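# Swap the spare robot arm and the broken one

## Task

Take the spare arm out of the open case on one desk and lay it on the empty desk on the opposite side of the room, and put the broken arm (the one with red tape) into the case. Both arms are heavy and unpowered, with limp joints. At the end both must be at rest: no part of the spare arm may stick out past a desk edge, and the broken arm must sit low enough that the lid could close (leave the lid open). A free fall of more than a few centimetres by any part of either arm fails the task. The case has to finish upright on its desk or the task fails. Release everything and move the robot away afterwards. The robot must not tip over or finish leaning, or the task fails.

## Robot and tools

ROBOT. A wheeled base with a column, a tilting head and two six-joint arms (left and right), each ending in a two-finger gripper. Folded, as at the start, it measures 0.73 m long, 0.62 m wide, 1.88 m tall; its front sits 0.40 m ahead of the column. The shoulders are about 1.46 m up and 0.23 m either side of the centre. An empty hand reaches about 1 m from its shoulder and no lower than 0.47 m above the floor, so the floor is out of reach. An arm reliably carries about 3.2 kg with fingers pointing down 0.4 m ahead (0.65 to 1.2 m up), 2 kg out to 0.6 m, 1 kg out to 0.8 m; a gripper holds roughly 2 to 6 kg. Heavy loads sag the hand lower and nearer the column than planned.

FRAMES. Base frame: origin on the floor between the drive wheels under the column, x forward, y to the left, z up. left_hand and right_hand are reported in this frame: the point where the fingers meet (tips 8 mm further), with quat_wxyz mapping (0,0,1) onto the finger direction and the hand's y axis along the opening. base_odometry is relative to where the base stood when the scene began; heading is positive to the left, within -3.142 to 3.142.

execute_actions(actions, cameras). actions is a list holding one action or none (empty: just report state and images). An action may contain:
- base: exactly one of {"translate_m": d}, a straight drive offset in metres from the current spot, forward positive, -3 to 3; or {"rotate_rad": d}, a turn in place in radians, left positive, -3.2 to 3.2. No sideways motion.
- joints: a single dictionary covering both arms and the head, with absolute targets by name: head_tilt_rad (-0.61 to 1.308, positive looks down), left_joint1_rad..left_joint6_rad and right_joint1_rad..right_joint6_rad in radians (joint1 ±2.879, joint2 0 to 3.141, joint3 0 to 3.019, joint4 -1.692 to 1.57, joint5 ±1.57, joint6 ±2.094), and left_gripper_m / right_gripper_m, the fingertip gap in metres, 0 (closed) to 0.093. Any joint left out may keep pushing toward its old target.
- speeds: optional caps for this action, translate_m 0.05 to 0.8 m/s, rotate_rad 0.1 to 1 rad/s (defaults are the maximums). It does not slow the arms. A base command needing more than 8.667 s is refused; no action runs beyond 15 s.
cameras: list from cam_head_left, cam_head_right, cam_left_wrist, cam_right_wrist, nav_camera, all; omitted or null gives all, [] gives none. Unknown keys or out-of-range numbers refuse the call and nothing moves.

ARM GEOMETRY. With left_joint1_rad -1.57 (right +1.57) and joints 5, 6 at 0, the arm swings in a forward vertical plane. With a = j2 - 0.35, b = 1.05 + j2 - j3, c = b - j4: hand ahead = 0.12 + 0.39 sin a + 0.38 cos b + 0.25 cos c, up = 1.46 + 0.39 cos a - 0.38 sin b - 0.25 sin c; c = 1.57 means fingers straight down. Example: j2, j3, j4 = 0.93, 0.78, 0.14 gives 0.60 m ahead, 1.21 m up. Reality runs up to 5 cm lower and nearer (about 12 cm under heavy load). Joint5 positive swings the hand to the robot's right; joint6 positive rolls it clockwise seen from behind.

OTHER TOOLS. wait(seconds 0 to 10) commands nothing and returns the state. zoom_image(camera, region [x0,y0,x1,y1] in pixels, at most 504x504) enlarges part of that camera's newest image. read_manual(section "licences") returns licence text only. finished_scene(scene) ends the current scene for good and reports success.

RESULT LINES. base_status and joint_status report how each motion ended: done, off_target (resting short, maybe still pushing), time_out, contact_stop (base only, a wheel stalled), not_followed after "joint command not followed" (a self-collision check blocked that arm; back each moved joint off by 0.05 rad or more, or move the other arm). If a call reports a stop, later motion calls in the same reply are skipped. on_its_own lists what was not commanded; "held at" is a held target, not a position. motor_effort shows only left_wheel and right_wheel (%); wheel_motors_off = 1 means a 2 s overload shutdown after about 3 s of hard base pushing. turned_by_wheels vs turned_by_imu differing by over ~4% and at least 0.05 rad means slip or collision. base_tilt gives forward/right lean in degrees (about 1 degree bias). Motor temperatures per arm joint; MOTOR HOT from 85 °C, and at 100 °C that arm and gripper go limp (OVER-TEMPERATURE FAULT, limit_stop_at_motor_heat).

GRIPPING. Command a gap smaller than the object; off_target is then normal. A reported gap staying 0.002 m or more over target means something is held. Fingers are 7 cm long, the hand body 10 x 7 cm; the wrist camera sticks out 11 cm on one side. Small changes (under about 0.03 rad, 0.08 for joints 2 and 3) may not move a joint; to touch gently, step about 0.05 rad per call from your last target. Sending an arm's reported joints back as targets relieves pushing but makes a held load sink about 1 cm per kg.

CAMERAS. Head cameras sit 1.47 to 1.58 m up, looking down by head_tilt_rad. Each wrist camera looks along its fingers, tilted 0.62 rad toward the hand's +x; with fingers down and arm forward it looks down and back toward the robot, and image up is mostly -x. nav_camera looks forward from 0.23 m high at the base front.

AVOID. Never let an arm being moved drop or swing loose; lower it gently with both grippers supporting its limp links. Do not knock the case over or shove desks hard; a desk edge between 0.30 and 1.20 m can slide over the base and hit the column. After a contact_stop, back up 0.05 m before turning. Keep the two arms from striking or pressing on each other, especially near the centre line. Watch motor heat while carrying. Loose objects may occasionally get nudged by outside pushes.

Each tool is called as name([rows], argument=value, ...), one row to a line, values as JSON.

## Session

execute_actions(actions=[])

Scene clock: 0.00 s.
Motor temperatures (°C, as the motors report them): left_arm=[21 26 19 22 24 20] | right_arm=[20 25 23 21 19 21]
base_odometry: x=+0.000 y=+0.000 heading=+0.000 (m, m, rad; odometry frame)
turned_by_wheels: +0.000 (rad since the last result)
turned_by_imu: +0.000 (rad since the last result)
base_tilt: forward=+0.2 right=-0.6 (deg)
base_status: not commanded
joint_positions: head_tilt_rad=+0.892 left_joint1_rad=-1.563 left_joint2_rad=+0.884 left_joint3_rad=+0.391 left_joint4_rad=-0.967 left_joint5_rad=-0.012 left_joint6_rad=+0.056 left_gripper_m=+0.094 right_joint1_rad=+1.577 right_joint2_rad=+0.853 right_joint3_rad=+0.404 right_joint4_rad=-0.946 right_joint5_rad=+0.052 right_joint6_rad=+0.002 right_gripper_m=+0.095
joint_status: not commanded
wheel_motors_off: 0
motor_effort: left_wheel=+0 right_wheel=+2 (%)
left_hand: x=+0.1348 y=+0.2282 z=+1.2592 quat_wxyz=(+0.451, -0.024, -0.892, +0.005) (m; base frame)
right_hand: x=+0.1513 y=-0.2329 z=+1.2537 quat_wxyz=(+0.422, +0.012, -0.906, +0.022) (m; base frame)
pictures: cam_head_left, cam_head_right, cam_left_wrist, cam_right_wrist, nav_camera
Images, in order (width x height): cam_head_left 672x504, cam_head_right 672x504, cam_left_wrist 672x504, cam_right_wrist 672x504, nav_camera 672x504.

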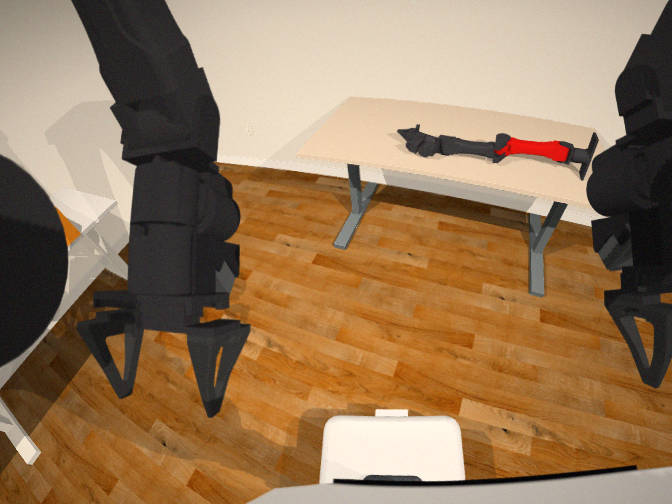

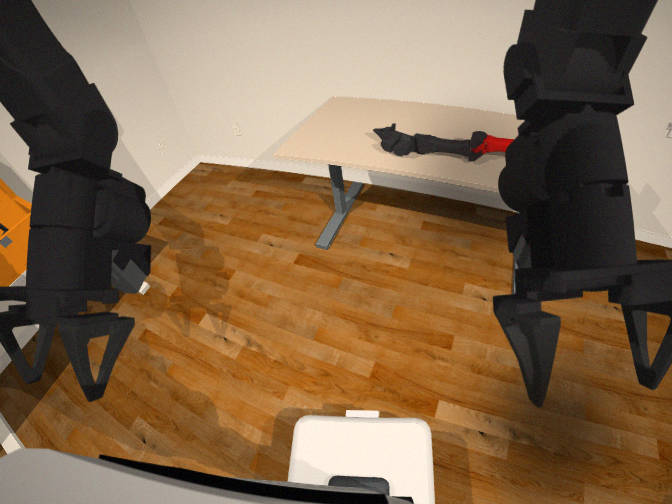

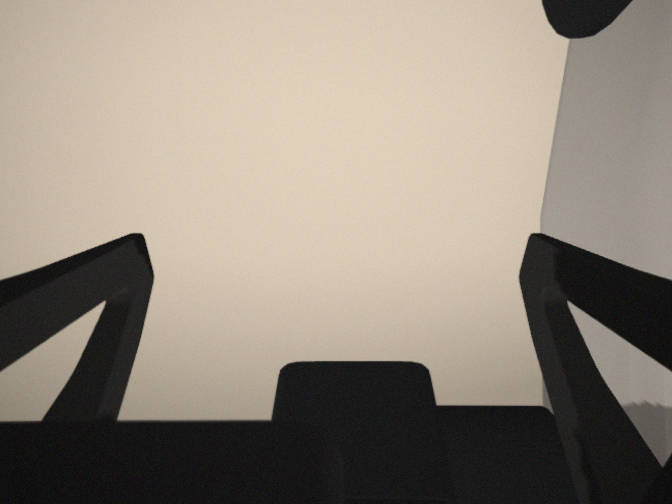

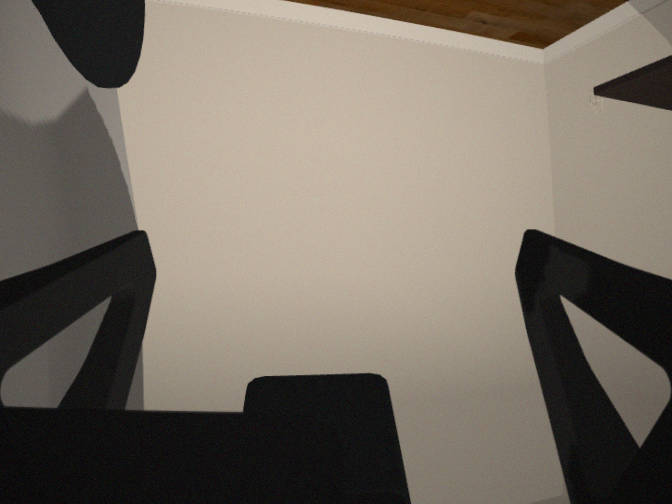

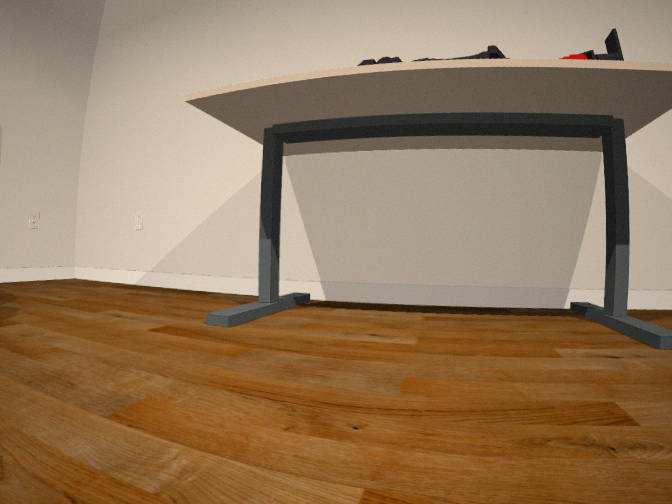

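execute_actions([
  {"base":{"rotate_rad":1.27},"joints":{"head_tilt_rad":0.8,"left_joint1_rad":-1.6,"left_joint2_rad":1.14,"left_joint3_rad":0.8,"left_joint4_rad":-0.15,"left_joint6_rad":-1.53,"right_joint2_rad":1.14,"right_joint3_rad":0.8,"right_joint4_rad":-0.15,"right_joint5_rad":-0.01,"right_joint6_rad":1.58}},
], cameras=["cam_head_left","nav_camera"])

Scene clock: 6.60 s.
Motor temperatures (°C, as the motors report them): left_arm=[21 26 19 22 24 20] | right_arm=[20 25 24 21 19 21]
base_odometry: x=+0.000 y=+0.000 heading=+1.269 (m, m, rad; odometry frame)
turned_by_wheels: +1.269 (rad since the last result)
turned_by_imu: +1.263 (rad since the last result)
base_tilt: forward=+0.2 right=-0.5 (deg)
base_status: done
joint_positions: head_tilt_rad=+0.816 left_joint1_rad=-1.593 left_joint2_rad=+1.144 left_joint3_rad=+0.802 left_joint4_rad=-0.154 left_joint5_rad=-0.012 left_joint6_rad=-1.516 left_gripper_m=+0.094 right_joint1_rad=+1.577 right_joint2_rad=+1.137 right_joint3_rad=+0.807 right_joint4_rad=-0.162 right_joint5_rad=-0.007 right_joint6_rad=+1.568 right_gripper_m=+0.095
joint_status: all done
wheel_motors_off: 0
motor_effort: left_wheel=-5(41) right_wheel=+4(40) (%)
left_hand: x=+0.4747 y=+0.2153 z=+1.1033 quat_wxyz=(-0.007, +0.683, -0.730, +0.012) (m; base frame)
right_hand: x=+0.4784 y=-0.2210 z=+1.1060 quat_wxyz=(-0.007, -0.705, -0.709, -0.015) (m; base frame)
pictures: cam_head_left, nav_camera
Images, in order (width x height): cam_head_left 672x504, nav_camera 672x504.

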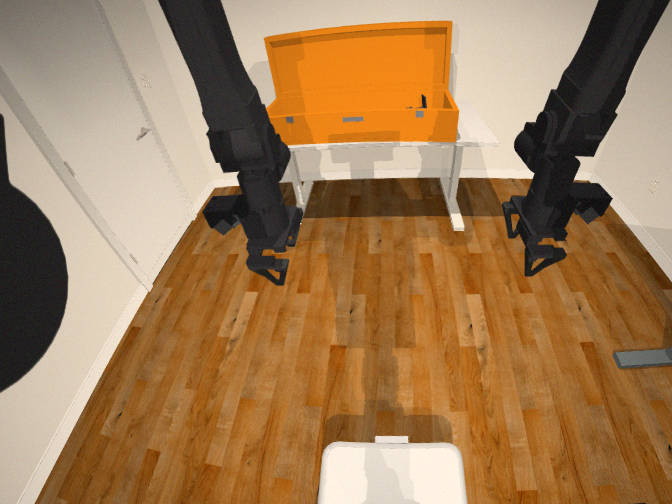

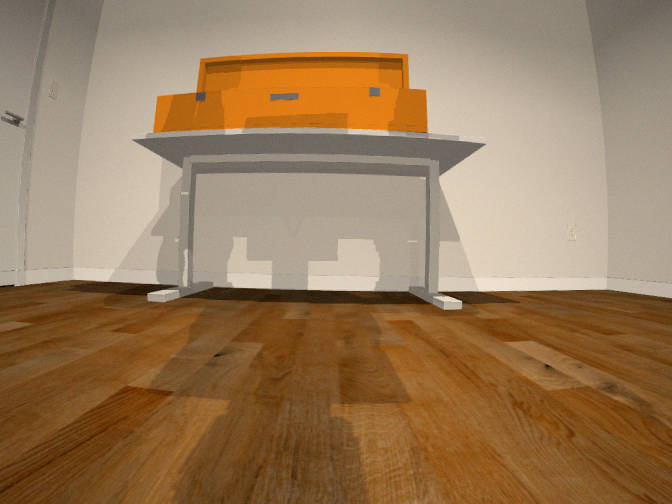

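execute_actions([
  {"base":{"rotate_rad":0.11}},
], cameras=[])

execute_actions([
  {"base":{"translate_m":1.15},"joints":{"head_tilt_rad":1.1}},
], cameras=["cam_head_left","nav_camera"])

Scene clock: 13.83 s.
Motor temperatures (°C, as the motors report them): left_arm=[21 27 19 22 24 20] | right_arm=[20 25 24 21 19 21]
base_odometry: x=+0.000 y=+0.000 heading=+1.378 (m, m, rad; odometry frame)
turned_by_wheels: +0.109 (rad since the last result)
turned_by_imu: +0.110 (rad since the last result)
base_tilt: forward=+0.3 right=-0.5 (deg)
base_status: done
joint_positions: head_tilt_rad=+0.816 left_joint1_rad=-1.593 left_joint2_rad=+1.144 left_joint3_rad=+0.800 left_joint4_rad=-0.154 left_joint5_rad=-0.012 left_joint6_rad=-1.516 left_gripper_m=+0.094 right_joint1_rad=+1.577 right_joint2_rad=+1.137 right_joint3_rad=+0.802 right_joint4_rad=-0.162 right_joint5_rad=-0.008 right_joint6_rad=+1.568 right_gripper_m=+0.095
joint_status: not commanded
wheel_motors_off: 0
motor_effort: left_wheel=-5(30) right_wheel=+4(28) (%)
left_hand: x=+0.4737 y=+0.2153 z=+1.1032 quat_wxyz=(-0.007, +0.683, -0.730, +0.011) (m; base frame)
right_hand: x=+0.4753 y=-0.2208 z=+1.1056 quat_wxyz=(-0.004, -0.705, -0.709, -0.014) (m; base frame)
pictures: none
No camera images: the call's "cameras" was empty. Leave "cameras" out to get every camera's image.

Scene clock: 17.17 s.
Motor temperatures (°C, as the motors report them): left_arm=[21 27 19 22 24 20] | right_arm=[20 25 24 21 19 21]
base_odometry: x=+0.220 y=+1.129 heading=+1.378 (m, m, rad; odometry frame)
turned_by_wheels: +0.000 (rad since the last result)
turned_by_imu: +0.001 (rad since the last result)
base_tilt: forward=+0.2 right=-0.8 (deg)
base_status: done
joint_positions: head_tilt_rad=+1.100 left_joint1_rad=-1.593 left_joint2_rad=+1.144 left_joint3_rad=+0.798 left_joint4_rad=-0.154 left_joint5_rad=-0.012 left_joint6_rad=-1.516 left_gripper_m=+0.094 right_joint1_rad=+1.577 right_joint2_rad=+1.137 right_joint3_rad=+0.799 right_joint4_rad=-0.162 right_joint5_rad=-0.008 right_joint6_rad=+1.568 right_gripper_m=+0.095
joint_status: all done
wheel_motors_off: 0
motor_effort: left_wheel=+0(46) right_wheel=+0(53) (%)
left_hand: x=+0.4723 y=+0.2153 z=+1.1030 quat_wxyz=(-0.006, +0.683, -0.730, +0.011) (m; base frame)
right_hand: x=+0.4734 y=-0.2209 z=+1.1054 quat_wxyz=(-0.003, -0.705, -0.709, -0.013) (m; base frame)
pictures: cam_head_left, nav_camera
Images, in order (width x height): cam_head_left 672x504, nav_camera 672x504.

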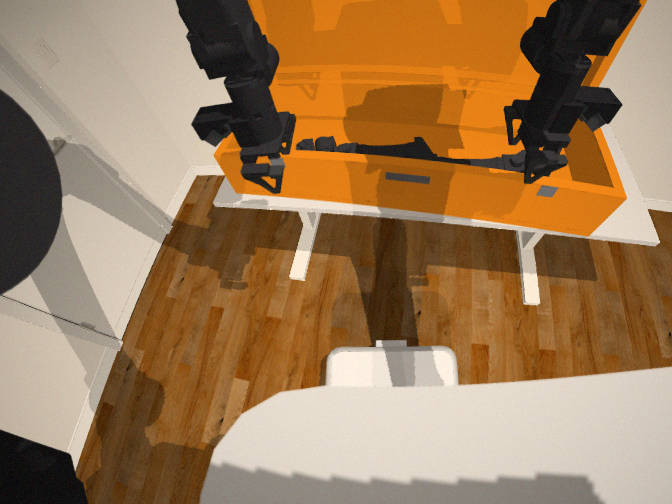

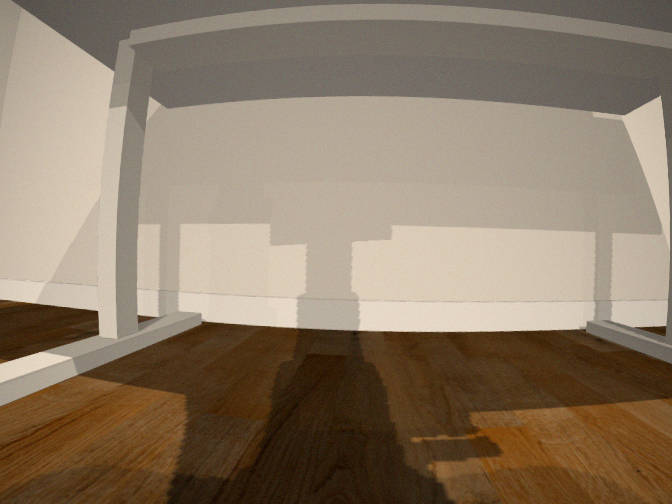

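execute_actions([
  {"base":{"rotate_rad":-0.12}},
], cameras=[])

execute_actions([
  {"base":{"translate_m":0.35},"speeds":{"translate_m":0.3}},
], cameras=["cam_head_left","cam_head_right","nav_camera"])

Scene clock: 22.53 s.
Motor temperatures (°C, as the motors report them): left_arm=[21 27 19 22 24 20] | right_arm=[20 26 24 21 19 21]
base_odometry: x=+0.220 y=+1.129 heading=+1.260 (m, m, rad; odometry frame)
turned_by_wheels: -0.119 (rad since the last result)
turned_by_imu: -0.116 (rad since the last result)
base_tilt: forward=+0.3 right=-0.6 (deg)
base_status: done
joint_positions: head_tilt_rad=+1.100 left_joint1_rad=-1.593 left_joint2_rad=+1.144 left_joint3_rad=+0.798 left_joint4_rad=-0.154 left_joint5_rad=-0.012 left_joint6_rad=-1.516 left_gripper_m=+0.094 right_joint1_rad=+1.577 right_joint2_rad=+1.137 right_joint3_rad=+0.799 right_joint4_rad=-0.162 right_joint5_rad=-0.008 right_joint6_rad=+1.568 right_gripper_m=+0.095
joint_status: not commanded
wheel_motors_off: 0
motor_effort: left_wheel=+0(36) right_wheel=+0(39) (%)
left_hand: x=+0.4723 y=+0.2153 z=+1.1030 quat_wxyz=(-0.006, +0.683, -0.730, +0.011) (m; base frame)
right_hand: x=+0.4734 y=-0.2209 z=+1.1054 quat_wxyz=(-0.003, -0.705, -0.709, -0.013) (m; base frame)
pictures: none
No camera images: the call's "cameras" was empty. Leave "cameras" out to get every camera's image.

Scene clock: 24.77 s.
Motor temperatures (°C, as the motors report them): left_arm=[21 27 19 22 24 20] | right_arm=[20 26 24 21 19 21]
base_odometry: x=+0.327 y=+1.462 heading=+1.260 (m, m, rad; odometry frame)
turned_by_wheels: +0.000 (rad since the last result)
turned_by_imu: +0.000 (rad since the last result)
base_tilt: forward=+0.2 right=-0.6 (deg)
base_status: done
joint_positions: head_tilt_rad=+1.100 left_joint1_rad=-1.593 left_joint2_rad=+1.144 left_joint3_rad=+0.798 left_joint4_rad=-0.154 left_joint5_rad=-0.012 left_joint6_rad=-1.516 left_gripper_m=+0.094 right_joint1_rad=+1.577 right_joint2_rad=+1.137 right_joint3_rad=+0.798 right_joint4_rad=-0.162 right_joint5_rad=-0.008 right_joint6_rad=+1.568 right_gripper_m=+0.095
joint_status: not commanded
wheel_motors_off: 0
motor_effort: left_wheel=+0(45) right_wheel=+1(48) (%)
left_hand: x=+0.4723 y=+0.2153 z=+1.1030 quat_wxyz=(-0.006, +0.683, -0.730, +0.011) (m; base frame)
right_hand: x=+0.4731 y=-0.2209 z=+1.1054 quat_wxyz=(-0.003, -0.705, -0.709, -0.013) (m; base frame)
pictures: cam_head_left, cam_head_right, nav_camera
Images, in order (width x height): cam_head_left 672x504, cam_head_right 672x504, nav_camera 672x504.

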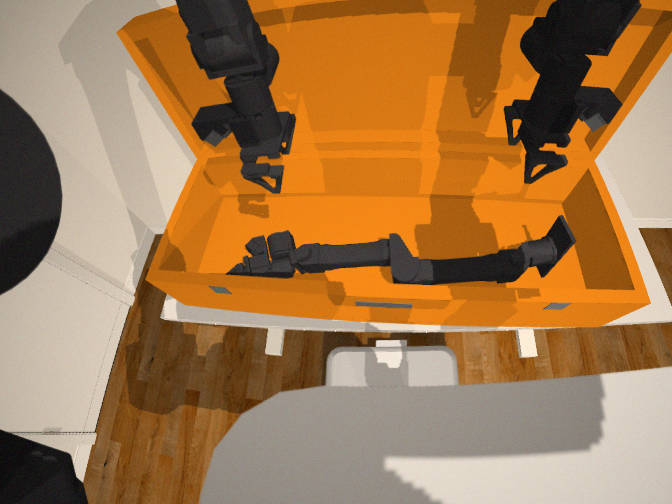

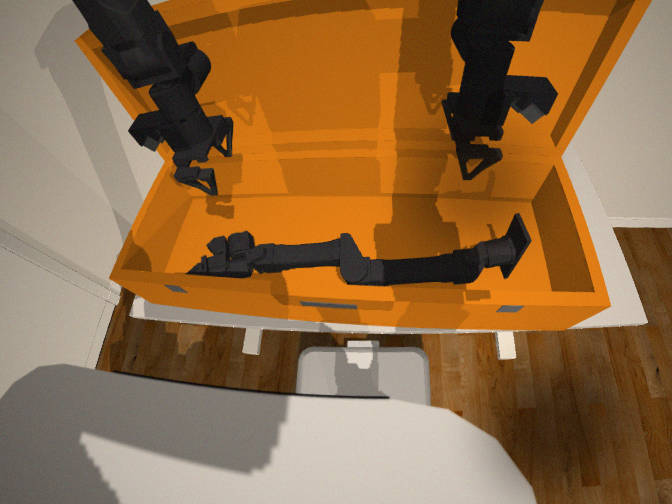

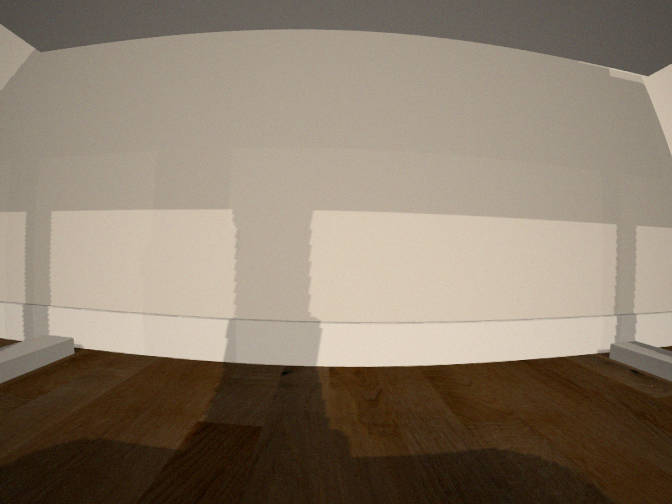

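execute_actions([
  {"base":{"translate_m":-0.05},"joints":{"left_joint1_rad":-1.74,"left_joint2_rad":1.62,"left_joint3_rad":1.1,"left_joint4_rad":0.03,"right_joint1_rad":1.63,"right_joint2_rad":1.62,"right_joint3_rad":1.05,"right_joint4_rad":0.06}},
], cameras=["cam_head_left","cam_left_wrist","cam_right_wrist"])

Scene clock: 34.13 s.
Motor temperatures (°C, as the motors report them): left_arm=[21 27 19 22 24 20] | right_arm=[20 26 24 21 19 21]
base_odometry: x=+0.312 y=+1.415 heading=+1.260 (m, m, rad; odometry frame)
turned_by_wheels: +0.000 (rad since the last result)
turned_by_imu: +0.002 (rad since the last result)
base_tilt: forward=+0.1 right=-0.6 (deg)
base_status: done
joint_positions: head_tilt_rad=+1.101 left_joint1_rad=-1.751 left_joint2_rad=+1.632 left_joint3_rad=+1.098 left_joint4_rad=+0.030 left_joint5_rad=-0.012 left_joint6_rad=-1.516 left_gripper_m=+0.094 right_joint1_rad=+1.630 right_joint2_rad=+1.640 right_joint3_rad=+1.047 right_joint4_rad=+0.056 right_joint5_rad=-0.008 right_joint6_rad=+1.569 right_gripper_m=+0.095
joint_status: all done
wheel_motors_off: 0
motor_effort: left_wheel=+0(37) right_wheel=+1(31) (%)
left_hand: x=+0.4885 y=+0.1090 z=+0.9454 quat_wxyz=(+0.043, +0.653, -0.754, +0.059) (m; base frame)
right_hand: x=+0.4638 y=-0.1860 z=+0.9354 quat_wxyz=(+0.025, -0.696, -0.718, -0.016) (m; base frame)
pictures: cam_head_left, cam_left_wrist, cam_right_wrist
Images, in order (width x height): cam_head_left 672x504, cam_left_wrist 672x504, cam_right_wrist 672x504.

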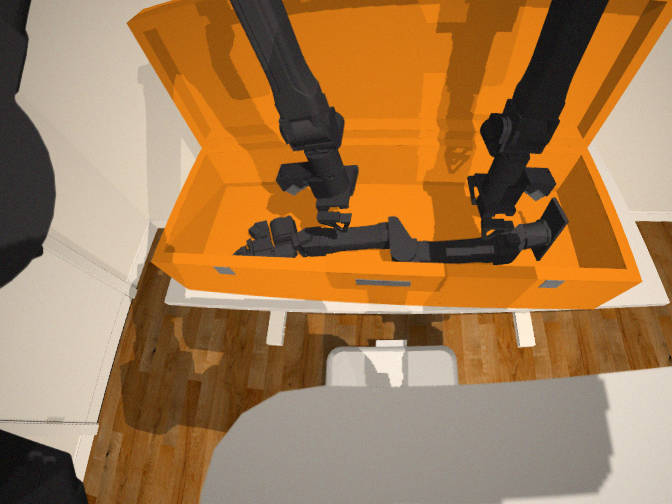

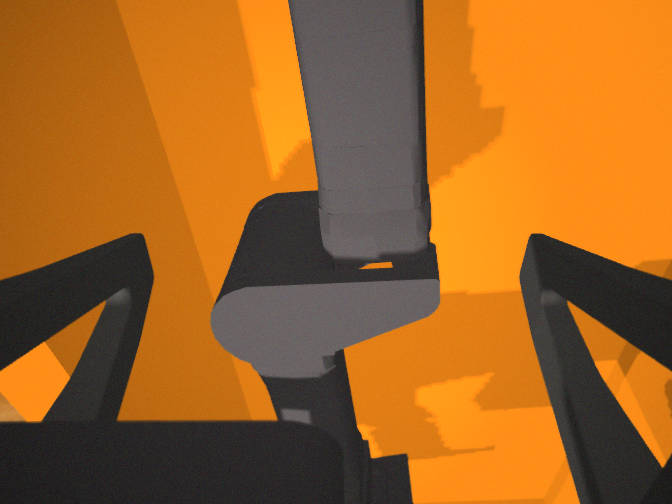

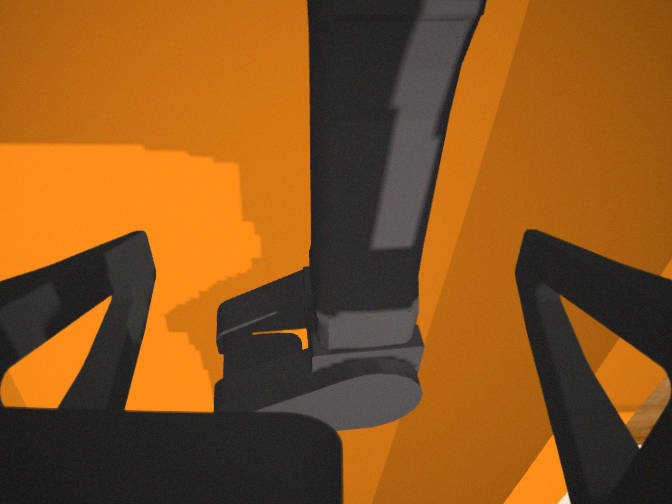

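execute_actions([
  {"joints":{"left_joint1_rad":-1.69,"left_joint2_rad":1.8,"left_joint3_rad":1.28,"left_joint4_rad":0.04,"right_joint1_rad":1.59,"right_joint2_rad":1.84,"right_joint3_rad":1.16,"right_joint4_rad":0.17,"right_gripper_m":0.08}},
], cameras=["cam_head_left","cam_left_wrist","cam_right_wrist"])

Scene clock: 39.27 s.
Motor temperatures (°C, as the motors report them): left_arm=[21 27 19 22 24 20] | right_arm=[20 26 24 21 19 21]
base_odometry: x=+0.312 y=+1.415 heading=+1.260 (m, m, rad; odometry frame)
turned_by_wheels: +0.000 (rad since the last result)
turned_by_imu: +0.002 (rad since the last result)
base_tilt: forward=+0.1 right=-0.6 (deg)
base_status: not commanded
joint_positions: head_tilt_rad=+1.101 left_joint1_rad=-1.689 left_joint2_rad=+1.801 left_joint3_rad=+1.276 left_joint4_rad=+0.037 left_joint5_rad=-0.012 left_joint6_rad=-1.516 left_gripper_m=+0.094 right_joint1_rad=+1.591 right_joint2_rad=+1.850 right_joint3_rad=+1.158 right_joint4_rad=+0.167 right_joint5_rad=-0.008 right_joint6_rad=+1.570 right_gripper_m=+0.080
joint_status: all done
wheel_motors_off: 0
motor_effort: left_wheel=+0(2) right_wheel=+0(2) (%)
left_hand: x=+0.5123 y=+0.1412 z=+0.8774 quat_wxyz=(+0.018, +0.666, -0.745, +0.046) (m; base frame)
right_hand: x=+0.4429 y=-0.2100 z=+0.8595 quat_wxyz=(+0.010, -0.703, -0.711, -0.008) (m; base frame)
pictures: cam_head_left, cam_left_wrist, cam_right_wrist
Images, in order (width x height): cam_head_left 672x504, cam_left_wrist 672x504, cam_right_wrist 672x504.

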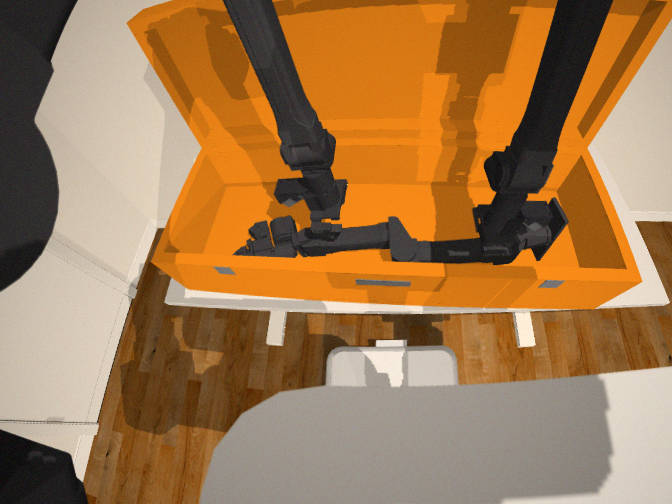

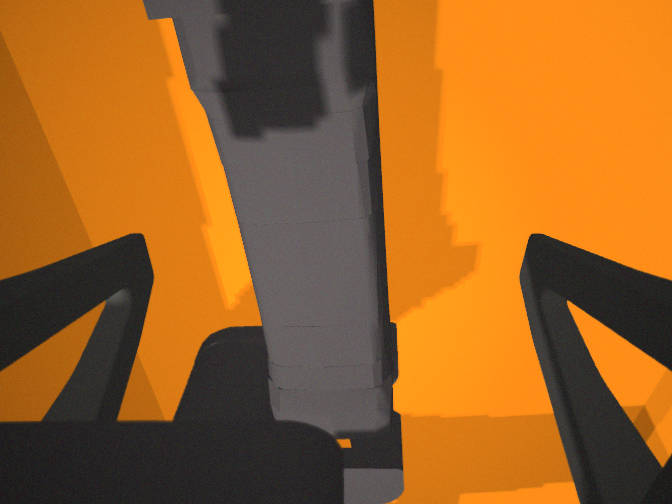

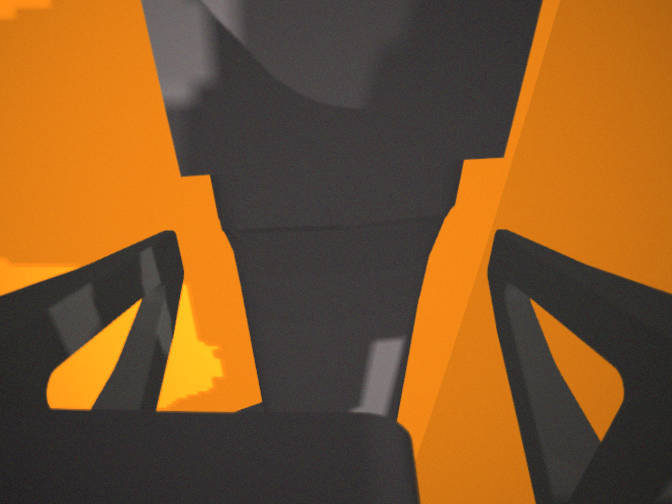

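execute_actions([
  {"joints":{"left_joint2_rad":1.94,"left_joint3_rad":1.37,"left_joint4_rad":0.07,"right_joint1_rad":1.655,"right_joint2_rad":1.85,"right_joint3_rad":1.16}},
], cameras=["cam_left_wrist"])

execute_actions([
  {"joints":{"right_joint2_rad":1.97,"right_joint3_rad":1.27,"right_joint4_rad":0.19}},
], cameras=["cam_head_left","cam_right_wrist"])

Scene clock: 44.10 s.
Motor temperatures (°C, as the motors report them): left_arm=[21 27 19 22 23 20] | right_arm=[20 26 24 21 19 21]
base_odometry: x=+0.312 y=+1.415 heading=+1.260 (m, m, rad; odometry frame)
turned_by_wheels: +0.000 (rad since the last result)
turned_by_imu: +0.002 (rad since the last result)
base_tilt: forward=+0.2 right=-0.6 (deg)
base_status: not commanded
joint_positions: head_tilt_rad=+1.101 left_joint1_rad=-1.689 left_joint2_rad=+1.945 left_joint3_rad=+1.367 left_joint4_rad=+0.068 left_joint5_rad=-0.012 left_joint6_rad=-1.516 left_gripper_m=+0.094 right_joint1_rad=+1.663 right_joint2_rad=+1.850 right_joint3_rad=+1.158 right_joint4_rad=+0.167 right_joint5_rad=-0.008 right_joint6_rad=+1.570 right_gripper_m=+0.080
joint_status: all done
wheel_motors_off: 0
motor_effort: left_wheel=+0(0) right_wheel=+0(0) (%)
left_hand: x=+0.4885 y=+0.1369 z=+0.8225 quat_wxyz=(+0.026, +0.665, -0.745, +0.038) (m; base frame)
right_hand: x=+0.4414 y=-0.1596 z=+0.8620 quat_wxyz=(+0.032, -0.689, -0.723, -0.030) (m; base frame)
pictures: cam_left_wrist
Images, in order (width x height): cam_left_wrist 672x504.

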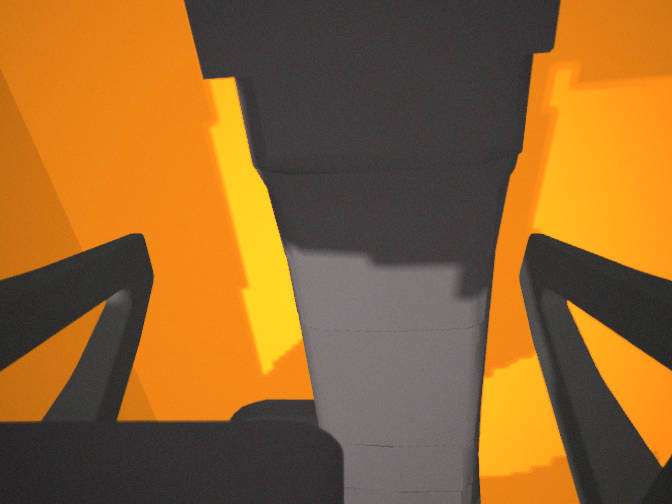

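Scene clock: 44.93 s.
Motor temperatures (°C, as the motors report them): left_arm=[21 27 19 22 23 20] | right_arm=[20 26 24 21 19 21]
base_odometry: x=+0.312 y=+1.415 heading=+1.260 (m, m, rad; odometry frame)
turned_by_wheels: +0.000 (rad since the last result)
turned_by_imu: +0.000 (rad since the last result)
base_tilt: forward=+0.1 right=-0.7 (deg)
base_status: not commanded
joint_positions: head_tilt_rad=+1.101 left_joint1_rad=-1.689 left_joint2_rad=+1.945 left_joint3_rad=+1.367 left_joint4_rad=+0.068 left_joint5_rad=-0.012 left_joint6_rad=-1.516 left_gripper_m=+0.094 right_joint1_rad=+1.663 right_joint2_rad=+1.968 right_joint3_rad=+1.269 right_joint4_rad=+0.175 right_joint5_rad=-0.008 right_joint6_rad=+1.570 right_gripper_m=+0.080
joint_status: all done
wheel_motors_off: 0
motor_effort: left_wheel=+0(1) right_wheel=+0(1) (%)
left_hand: x=+0.4885 y=+0.1369 z=+0.8225 quat_wxyz=(+0.026, +0.665, -0.745, +0.038) (m; base frame)
right_hand: x=+0.4398 y=-0.1561 z=+0.8175 quat_wxyz=(+0.031, -0.689, -0.723, -0.031) (m; base frame)
pictures: cam_head_left, cam_right_wrist
Images, in order (width x height): cam_head_left 672x504, cam_right_wrist 672x504.

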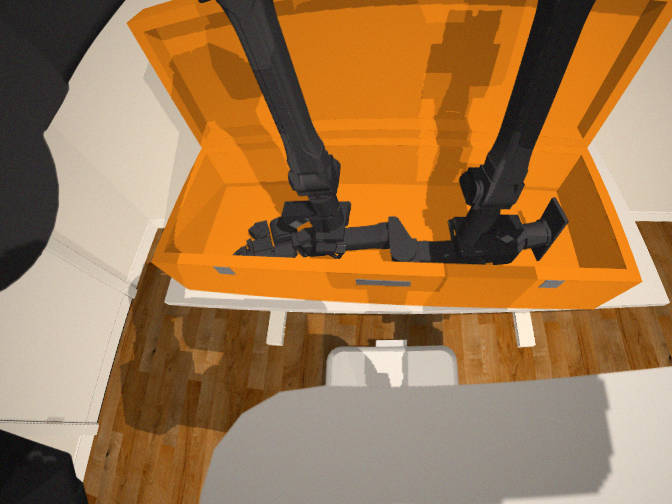

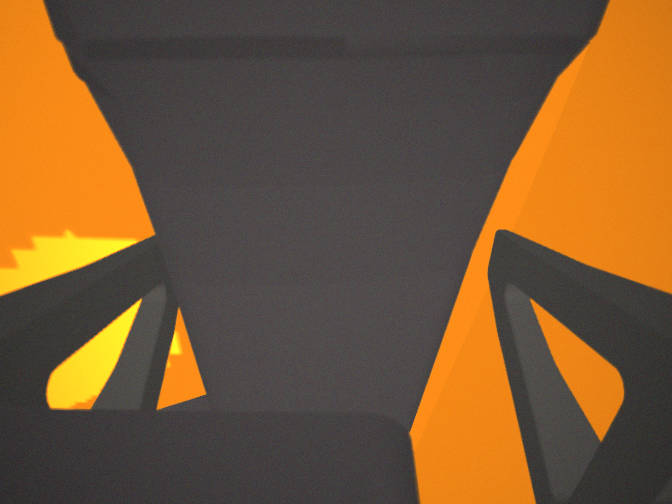

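execute_actions([
  {"joints":{"left_joint2_rad":2.03,"left_joint3_rad":1.44,"right_joint2_rad":2.05,"right_joint3_rad":1.35,"right_joint4_rad":0.18}},
])

execute_actions([
  {"joints":{"left_gripper_m":0,"right_gripper_m":0}},
])

Scene clock: 68.07 s.
Motor temperatures (°C, as the motors report them): left_arm=[21 28 19 22 23 20] | right_arm=[20 26 24 21 18 21]
base_odometry: x=+0.312 y=+1.415 heading=+1.260 (m, m, rad; odometry frame)
turned_by_wheels: +0.000 (rad since the last result)
turned_by_imu: +0.002 (rad since the last result)
base_tilt: forward=+0.2 right=-0.6 (deg)
base_status: not commanded
joint_positions: head_tilt_rad=+1.101 left_joint1_rad=-1.689 left_joint2_rad=+2.022 left_joint3_rad=+1.441 left_joint4_rad=+0.071 left_joint5_rad=-0.012 left_joint6_rad=-1.518 left_gripper_m=+0.094 right_joint1_rad=+1.667 right_joint2_rad=+2.016 right_joint3_rad=+1.347 right_joint4_rad=+0.175 right_joint5_rad=+0.001 right_joint6_rad=+1.570 right_gripper_m=+0.080
joint_status: all done
wheel_motors_off: 0
motor_effort: left_wheel=+0(1) right_wheel=+0(1) (%)
left_hand: x=+0.4856 y=+0.1341 z=+0.7934 quat_wxyz=(+0.026, +0.666, -0.745, +0.038) (m; base frame)
right_hand: x=+0.4570 y=-0.1526 z=+0.7974 quat_wxyz=(+0.019, -0.689, -0.723, -0.040) (m; base frame)
pictures: cam_head_left, cam_head_right, cam_left_wrist, cam_right_wrist, nav_camera
Images, in order (width x height): cam_head_left 672x504, cam_head_right 672x504, cam_left_wrist 672x504, cam_right_wrist 672x504, nav_camera 672x504.

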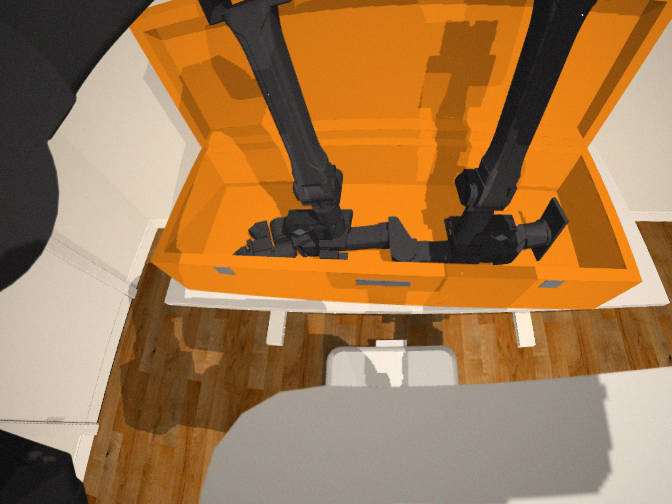

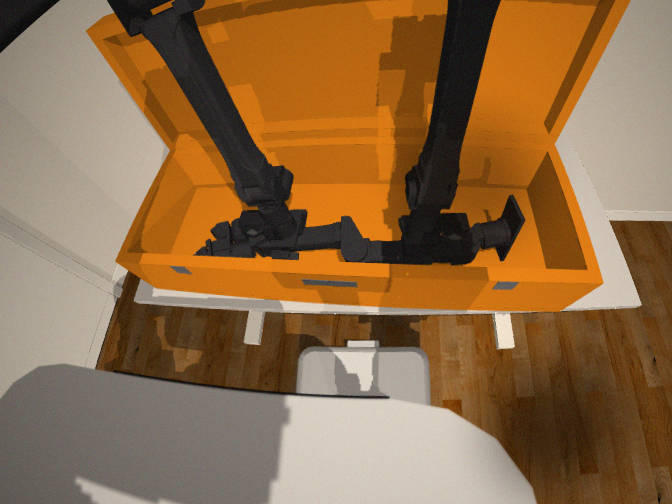

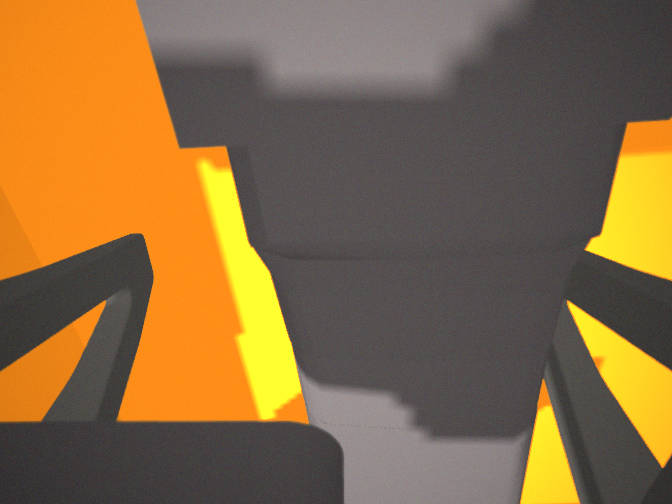

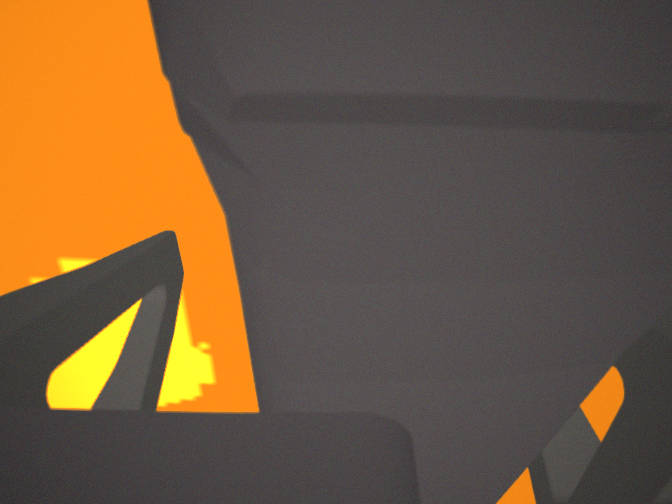

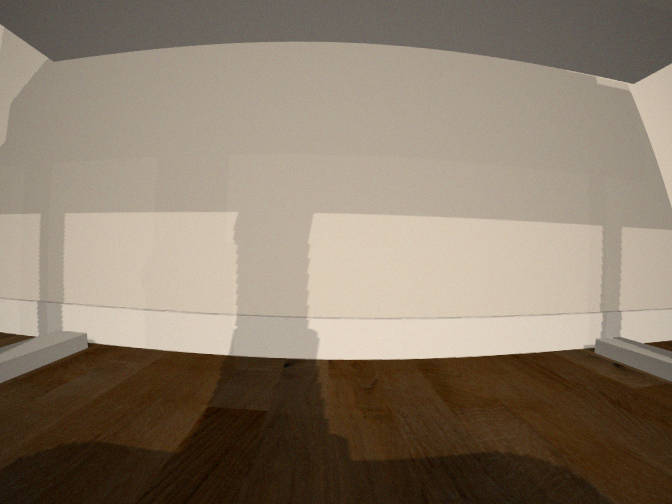

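Scene clock: 68.80 s.
Motor temperatures (°C, as the motors report them): left_arm=[21 28 19 22 23 20] | right_arm=[20 26 24 21 18 21]
base_odometry: x=+0.312 y=+1.415 heading=+1.260 (m, m, rad; odometry frame)
turned_by_wheels: +0.000 (rad since the last result)
turned_by_imu: +0.000 (rad since the last result)
base_tilt: forward=+0.2 right=-0.7 (deg)
base_status: not commanded
joint_positions: head_tilt_rad=+1.101 left_joint1_rad=-1.689 left_joint2_rad=+2.021 left_joint3_rad=+1.464 left_joint4_rad=+0.083 left_joint5_rad=-0.009 left_joint6_rad=-1.536 left_gripper_m=+0.056 right_joint1_rad=+1.672 right_joint2_rad=+2.022 right_joint3_rad=+1.335 right_joint4_rad=+0.175 right_joint5_rad=+0.008 right_joint6_rad=+1.568 right_gripper_m=+0.054
joint_status: left_gripper_m off_target (ended at +0.056, target +0.000); right_gripper_m off_target (ended at +0.054, target +0.000)
wheel_motors_off: 0
motor_effort: left_wheel=+1(1) right_wheel=+0(1) (%)
left_hand: x=+0.5029 y=+0.1326 z=+0.7935 quat_wxyz=(+0.015, +0.673, -0.738, +0.051) (m; base frame)
right_hand: x=+0.4456 y=-0.1505 z=+0.7964 quat_wxyz=(+0.024, -0.688, -0.725, -0.033) (m; base frame)
pictures: cam_head_left, cam_head_right, cam_left_wrist, cam_right_wrist, nav_camera
Images, in order (width x height): cam_head_left 672x504, cam_head_right 672x504, cam_left_wrist 672x504, cam_right_wrist 672x504, nav_camera 672x504.

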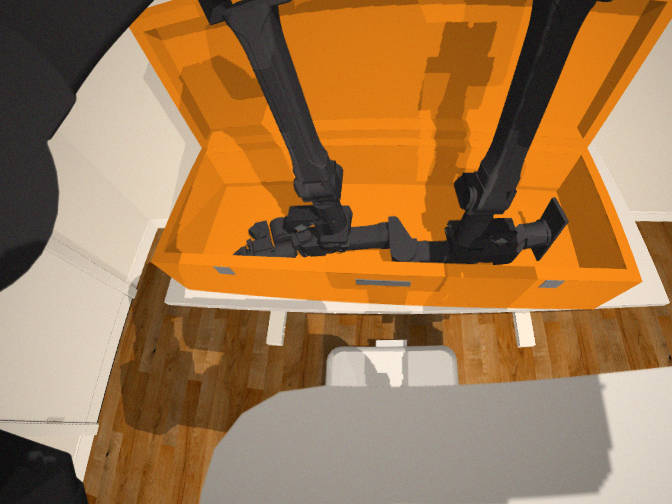

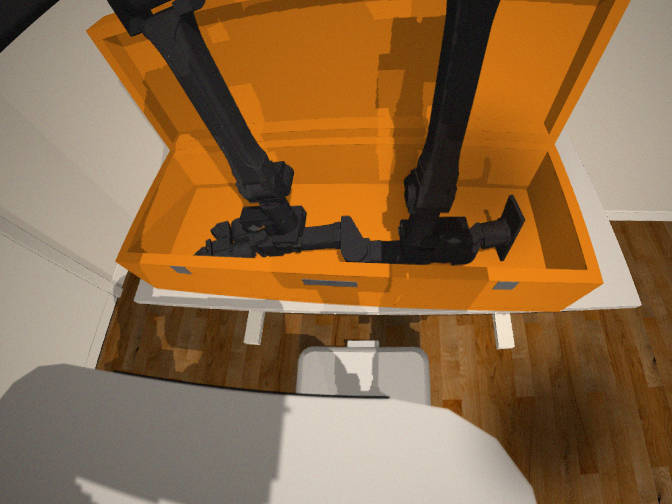

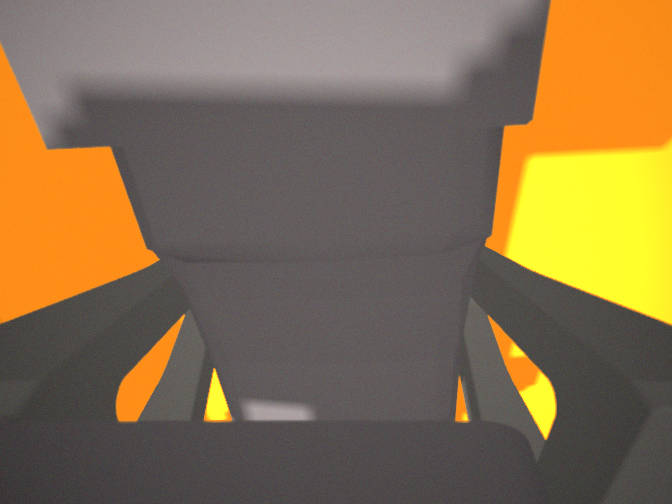

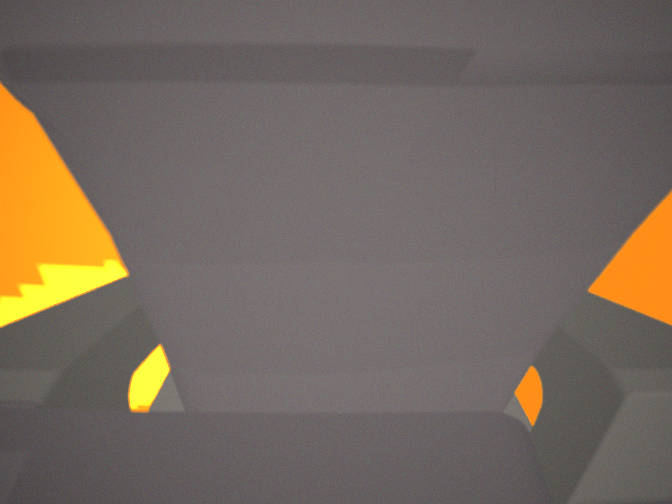

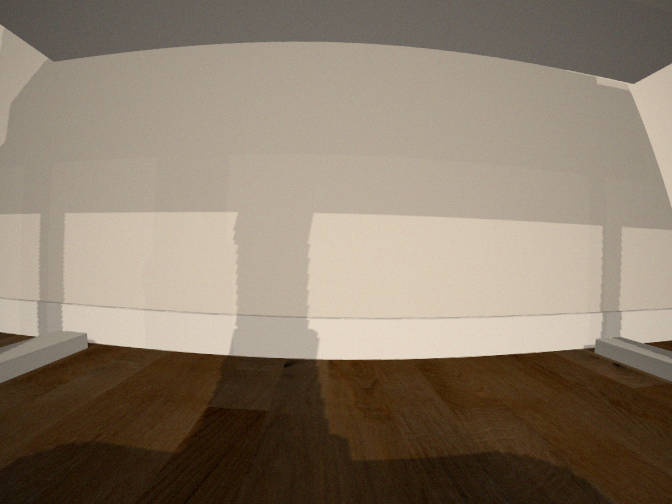

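execute_actions([
  {"joints":{"left_joint2_rad":1.89,"left_joint3_rad":1.4,"left_joint4_rad":0.07,"right_joint2_rad":1.9,"right_joint3_rad":1.32,"right_joint4_rad":0.14}},
], cameras=[])

execute_actions([
  {"joints":{"left_joint1_rad":-1.71,"left_joint2_rad":1.76,"left_joint3_rad":1.33,"left_joint4_rad":0.05,"right_joint2_rad":1.76,"right_joint3_rad":1.27,"right_joint4_rad":0.09}},
], cameras=["cam_head_left"])

Scene clock: 73.83 s.
Motor temperatures (°C, as the motors report them): left_arm=[21 28 19 22 23 20] | right_arm=[20 26 24 21 19 21]
base_odometry: x=+0.312 y=+1.415 heading=+1.260 (m, m, rad; odometry frame)
turned_by_wheels: +0.000 (rad since the last result)
turned_by_imu: +0.001 (rad since the last result)
base_tilt: forward=+0.1 right=-0.7 (deg)
base_status: not commanded
joint_positions: head_tilt_rad=+1.101 left_joint1_rad=-1.689 left_joint2_rad=+2.004 left_joint3_rad=+1.435 left_joint4_rad=+0.087 left_joint5_rad=-0.010 left_joint6_rad=-1.558 left_gripper_m=+0.056 right_joint1_rad=+1.670 right_joint2_rad=+2.007 right_joint3_rad=+1.328 right_joint4_rad=+0.152 right_joint5_rad=-0.001 right_joint6_rad=+1.564 right_gripper_m=+0.054
joint_status: all done
wheel_motors_off: 0
motor_effort: left_wheel=-1(1) right_wheel=+0(0) (%)
left_hand: x=+0.4976 y=+0.1338 z=+0.8001 quat_wxyz=(+0.018, +0.681, -0.731, +0.048) (m; base frame)
right_hand: x=+0.4449 y=-0.1505 z=+0.8015 quat_wxyz=(+0.032, -0.686, -0.726, -0.030) (m; base frame)
pictures: none
No camera images: the call's "cameras" was empty. Leave "cameras" out to get every camera's image.

Scene clock: 74.97 s.
Motor temperatures (°C, as the motors report them): left_arm=[21 28 19 22 23 20] | right_arm=[20 26 24 21 19 21]
base_odometry: x=+0.312 y=+1.415 heading=+1.260 (m, m, rad; odometry frame)
turned_by_wheels: +0.000 (rad since the last result)
turned_by_imu: +0.000 (rad since the last result)
base_tilt: forward=+0.2 right=-0.6 (deg)
base_status: not commanded
joint_positions: head_tilt_rad=+1.101 left_joint1_rad=-1.691 left_joint2_rad=+1.869 left_joint3_rad=+1.348 left_joint4_rad=+0.052 left_joint5_rad=-0.017 left_joint6_rad=-1.586 left_gripper_m=+0.055 right_joint1_rad=+1.673 right_joint2_rad=+1.890 right_joint3_rad=+1.276 right_joint4_rad=+0.095 right_joint5_rad=-0.015 right_joint6_rad=+1.562 right_gripper_m=+0.054
joint_status: all done
wheel_motors_off: 0
motor_effort: left_wheel=+0(1) right_wheel=+0(1) (%)
left_hand: x=+0.5204 y=+0.1378 z=+0.8518 quat_wxyz=(+0.012, +0.691, -0.721, +0.051) (m; base frame)
right_hand: x=+0.4728 y=-0.1483 z=+0.8439 quat_wxyz=(+0.035, -0.685, -0.727, -0.038) (m; base frame)
pictures: cam_head_left
Images, in order (width x height): cam_head_left 672x504.

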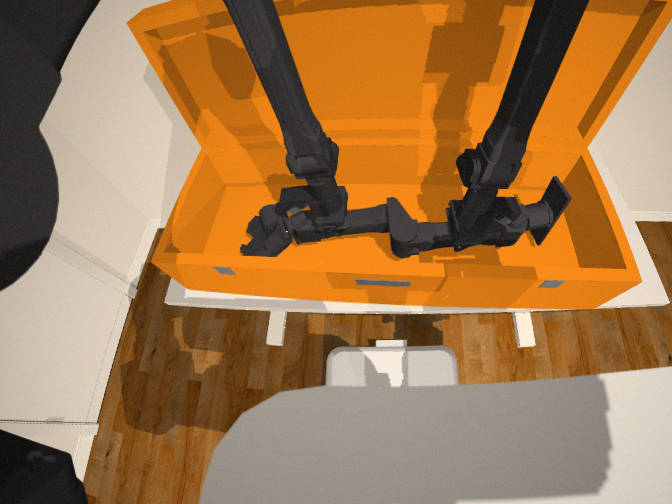

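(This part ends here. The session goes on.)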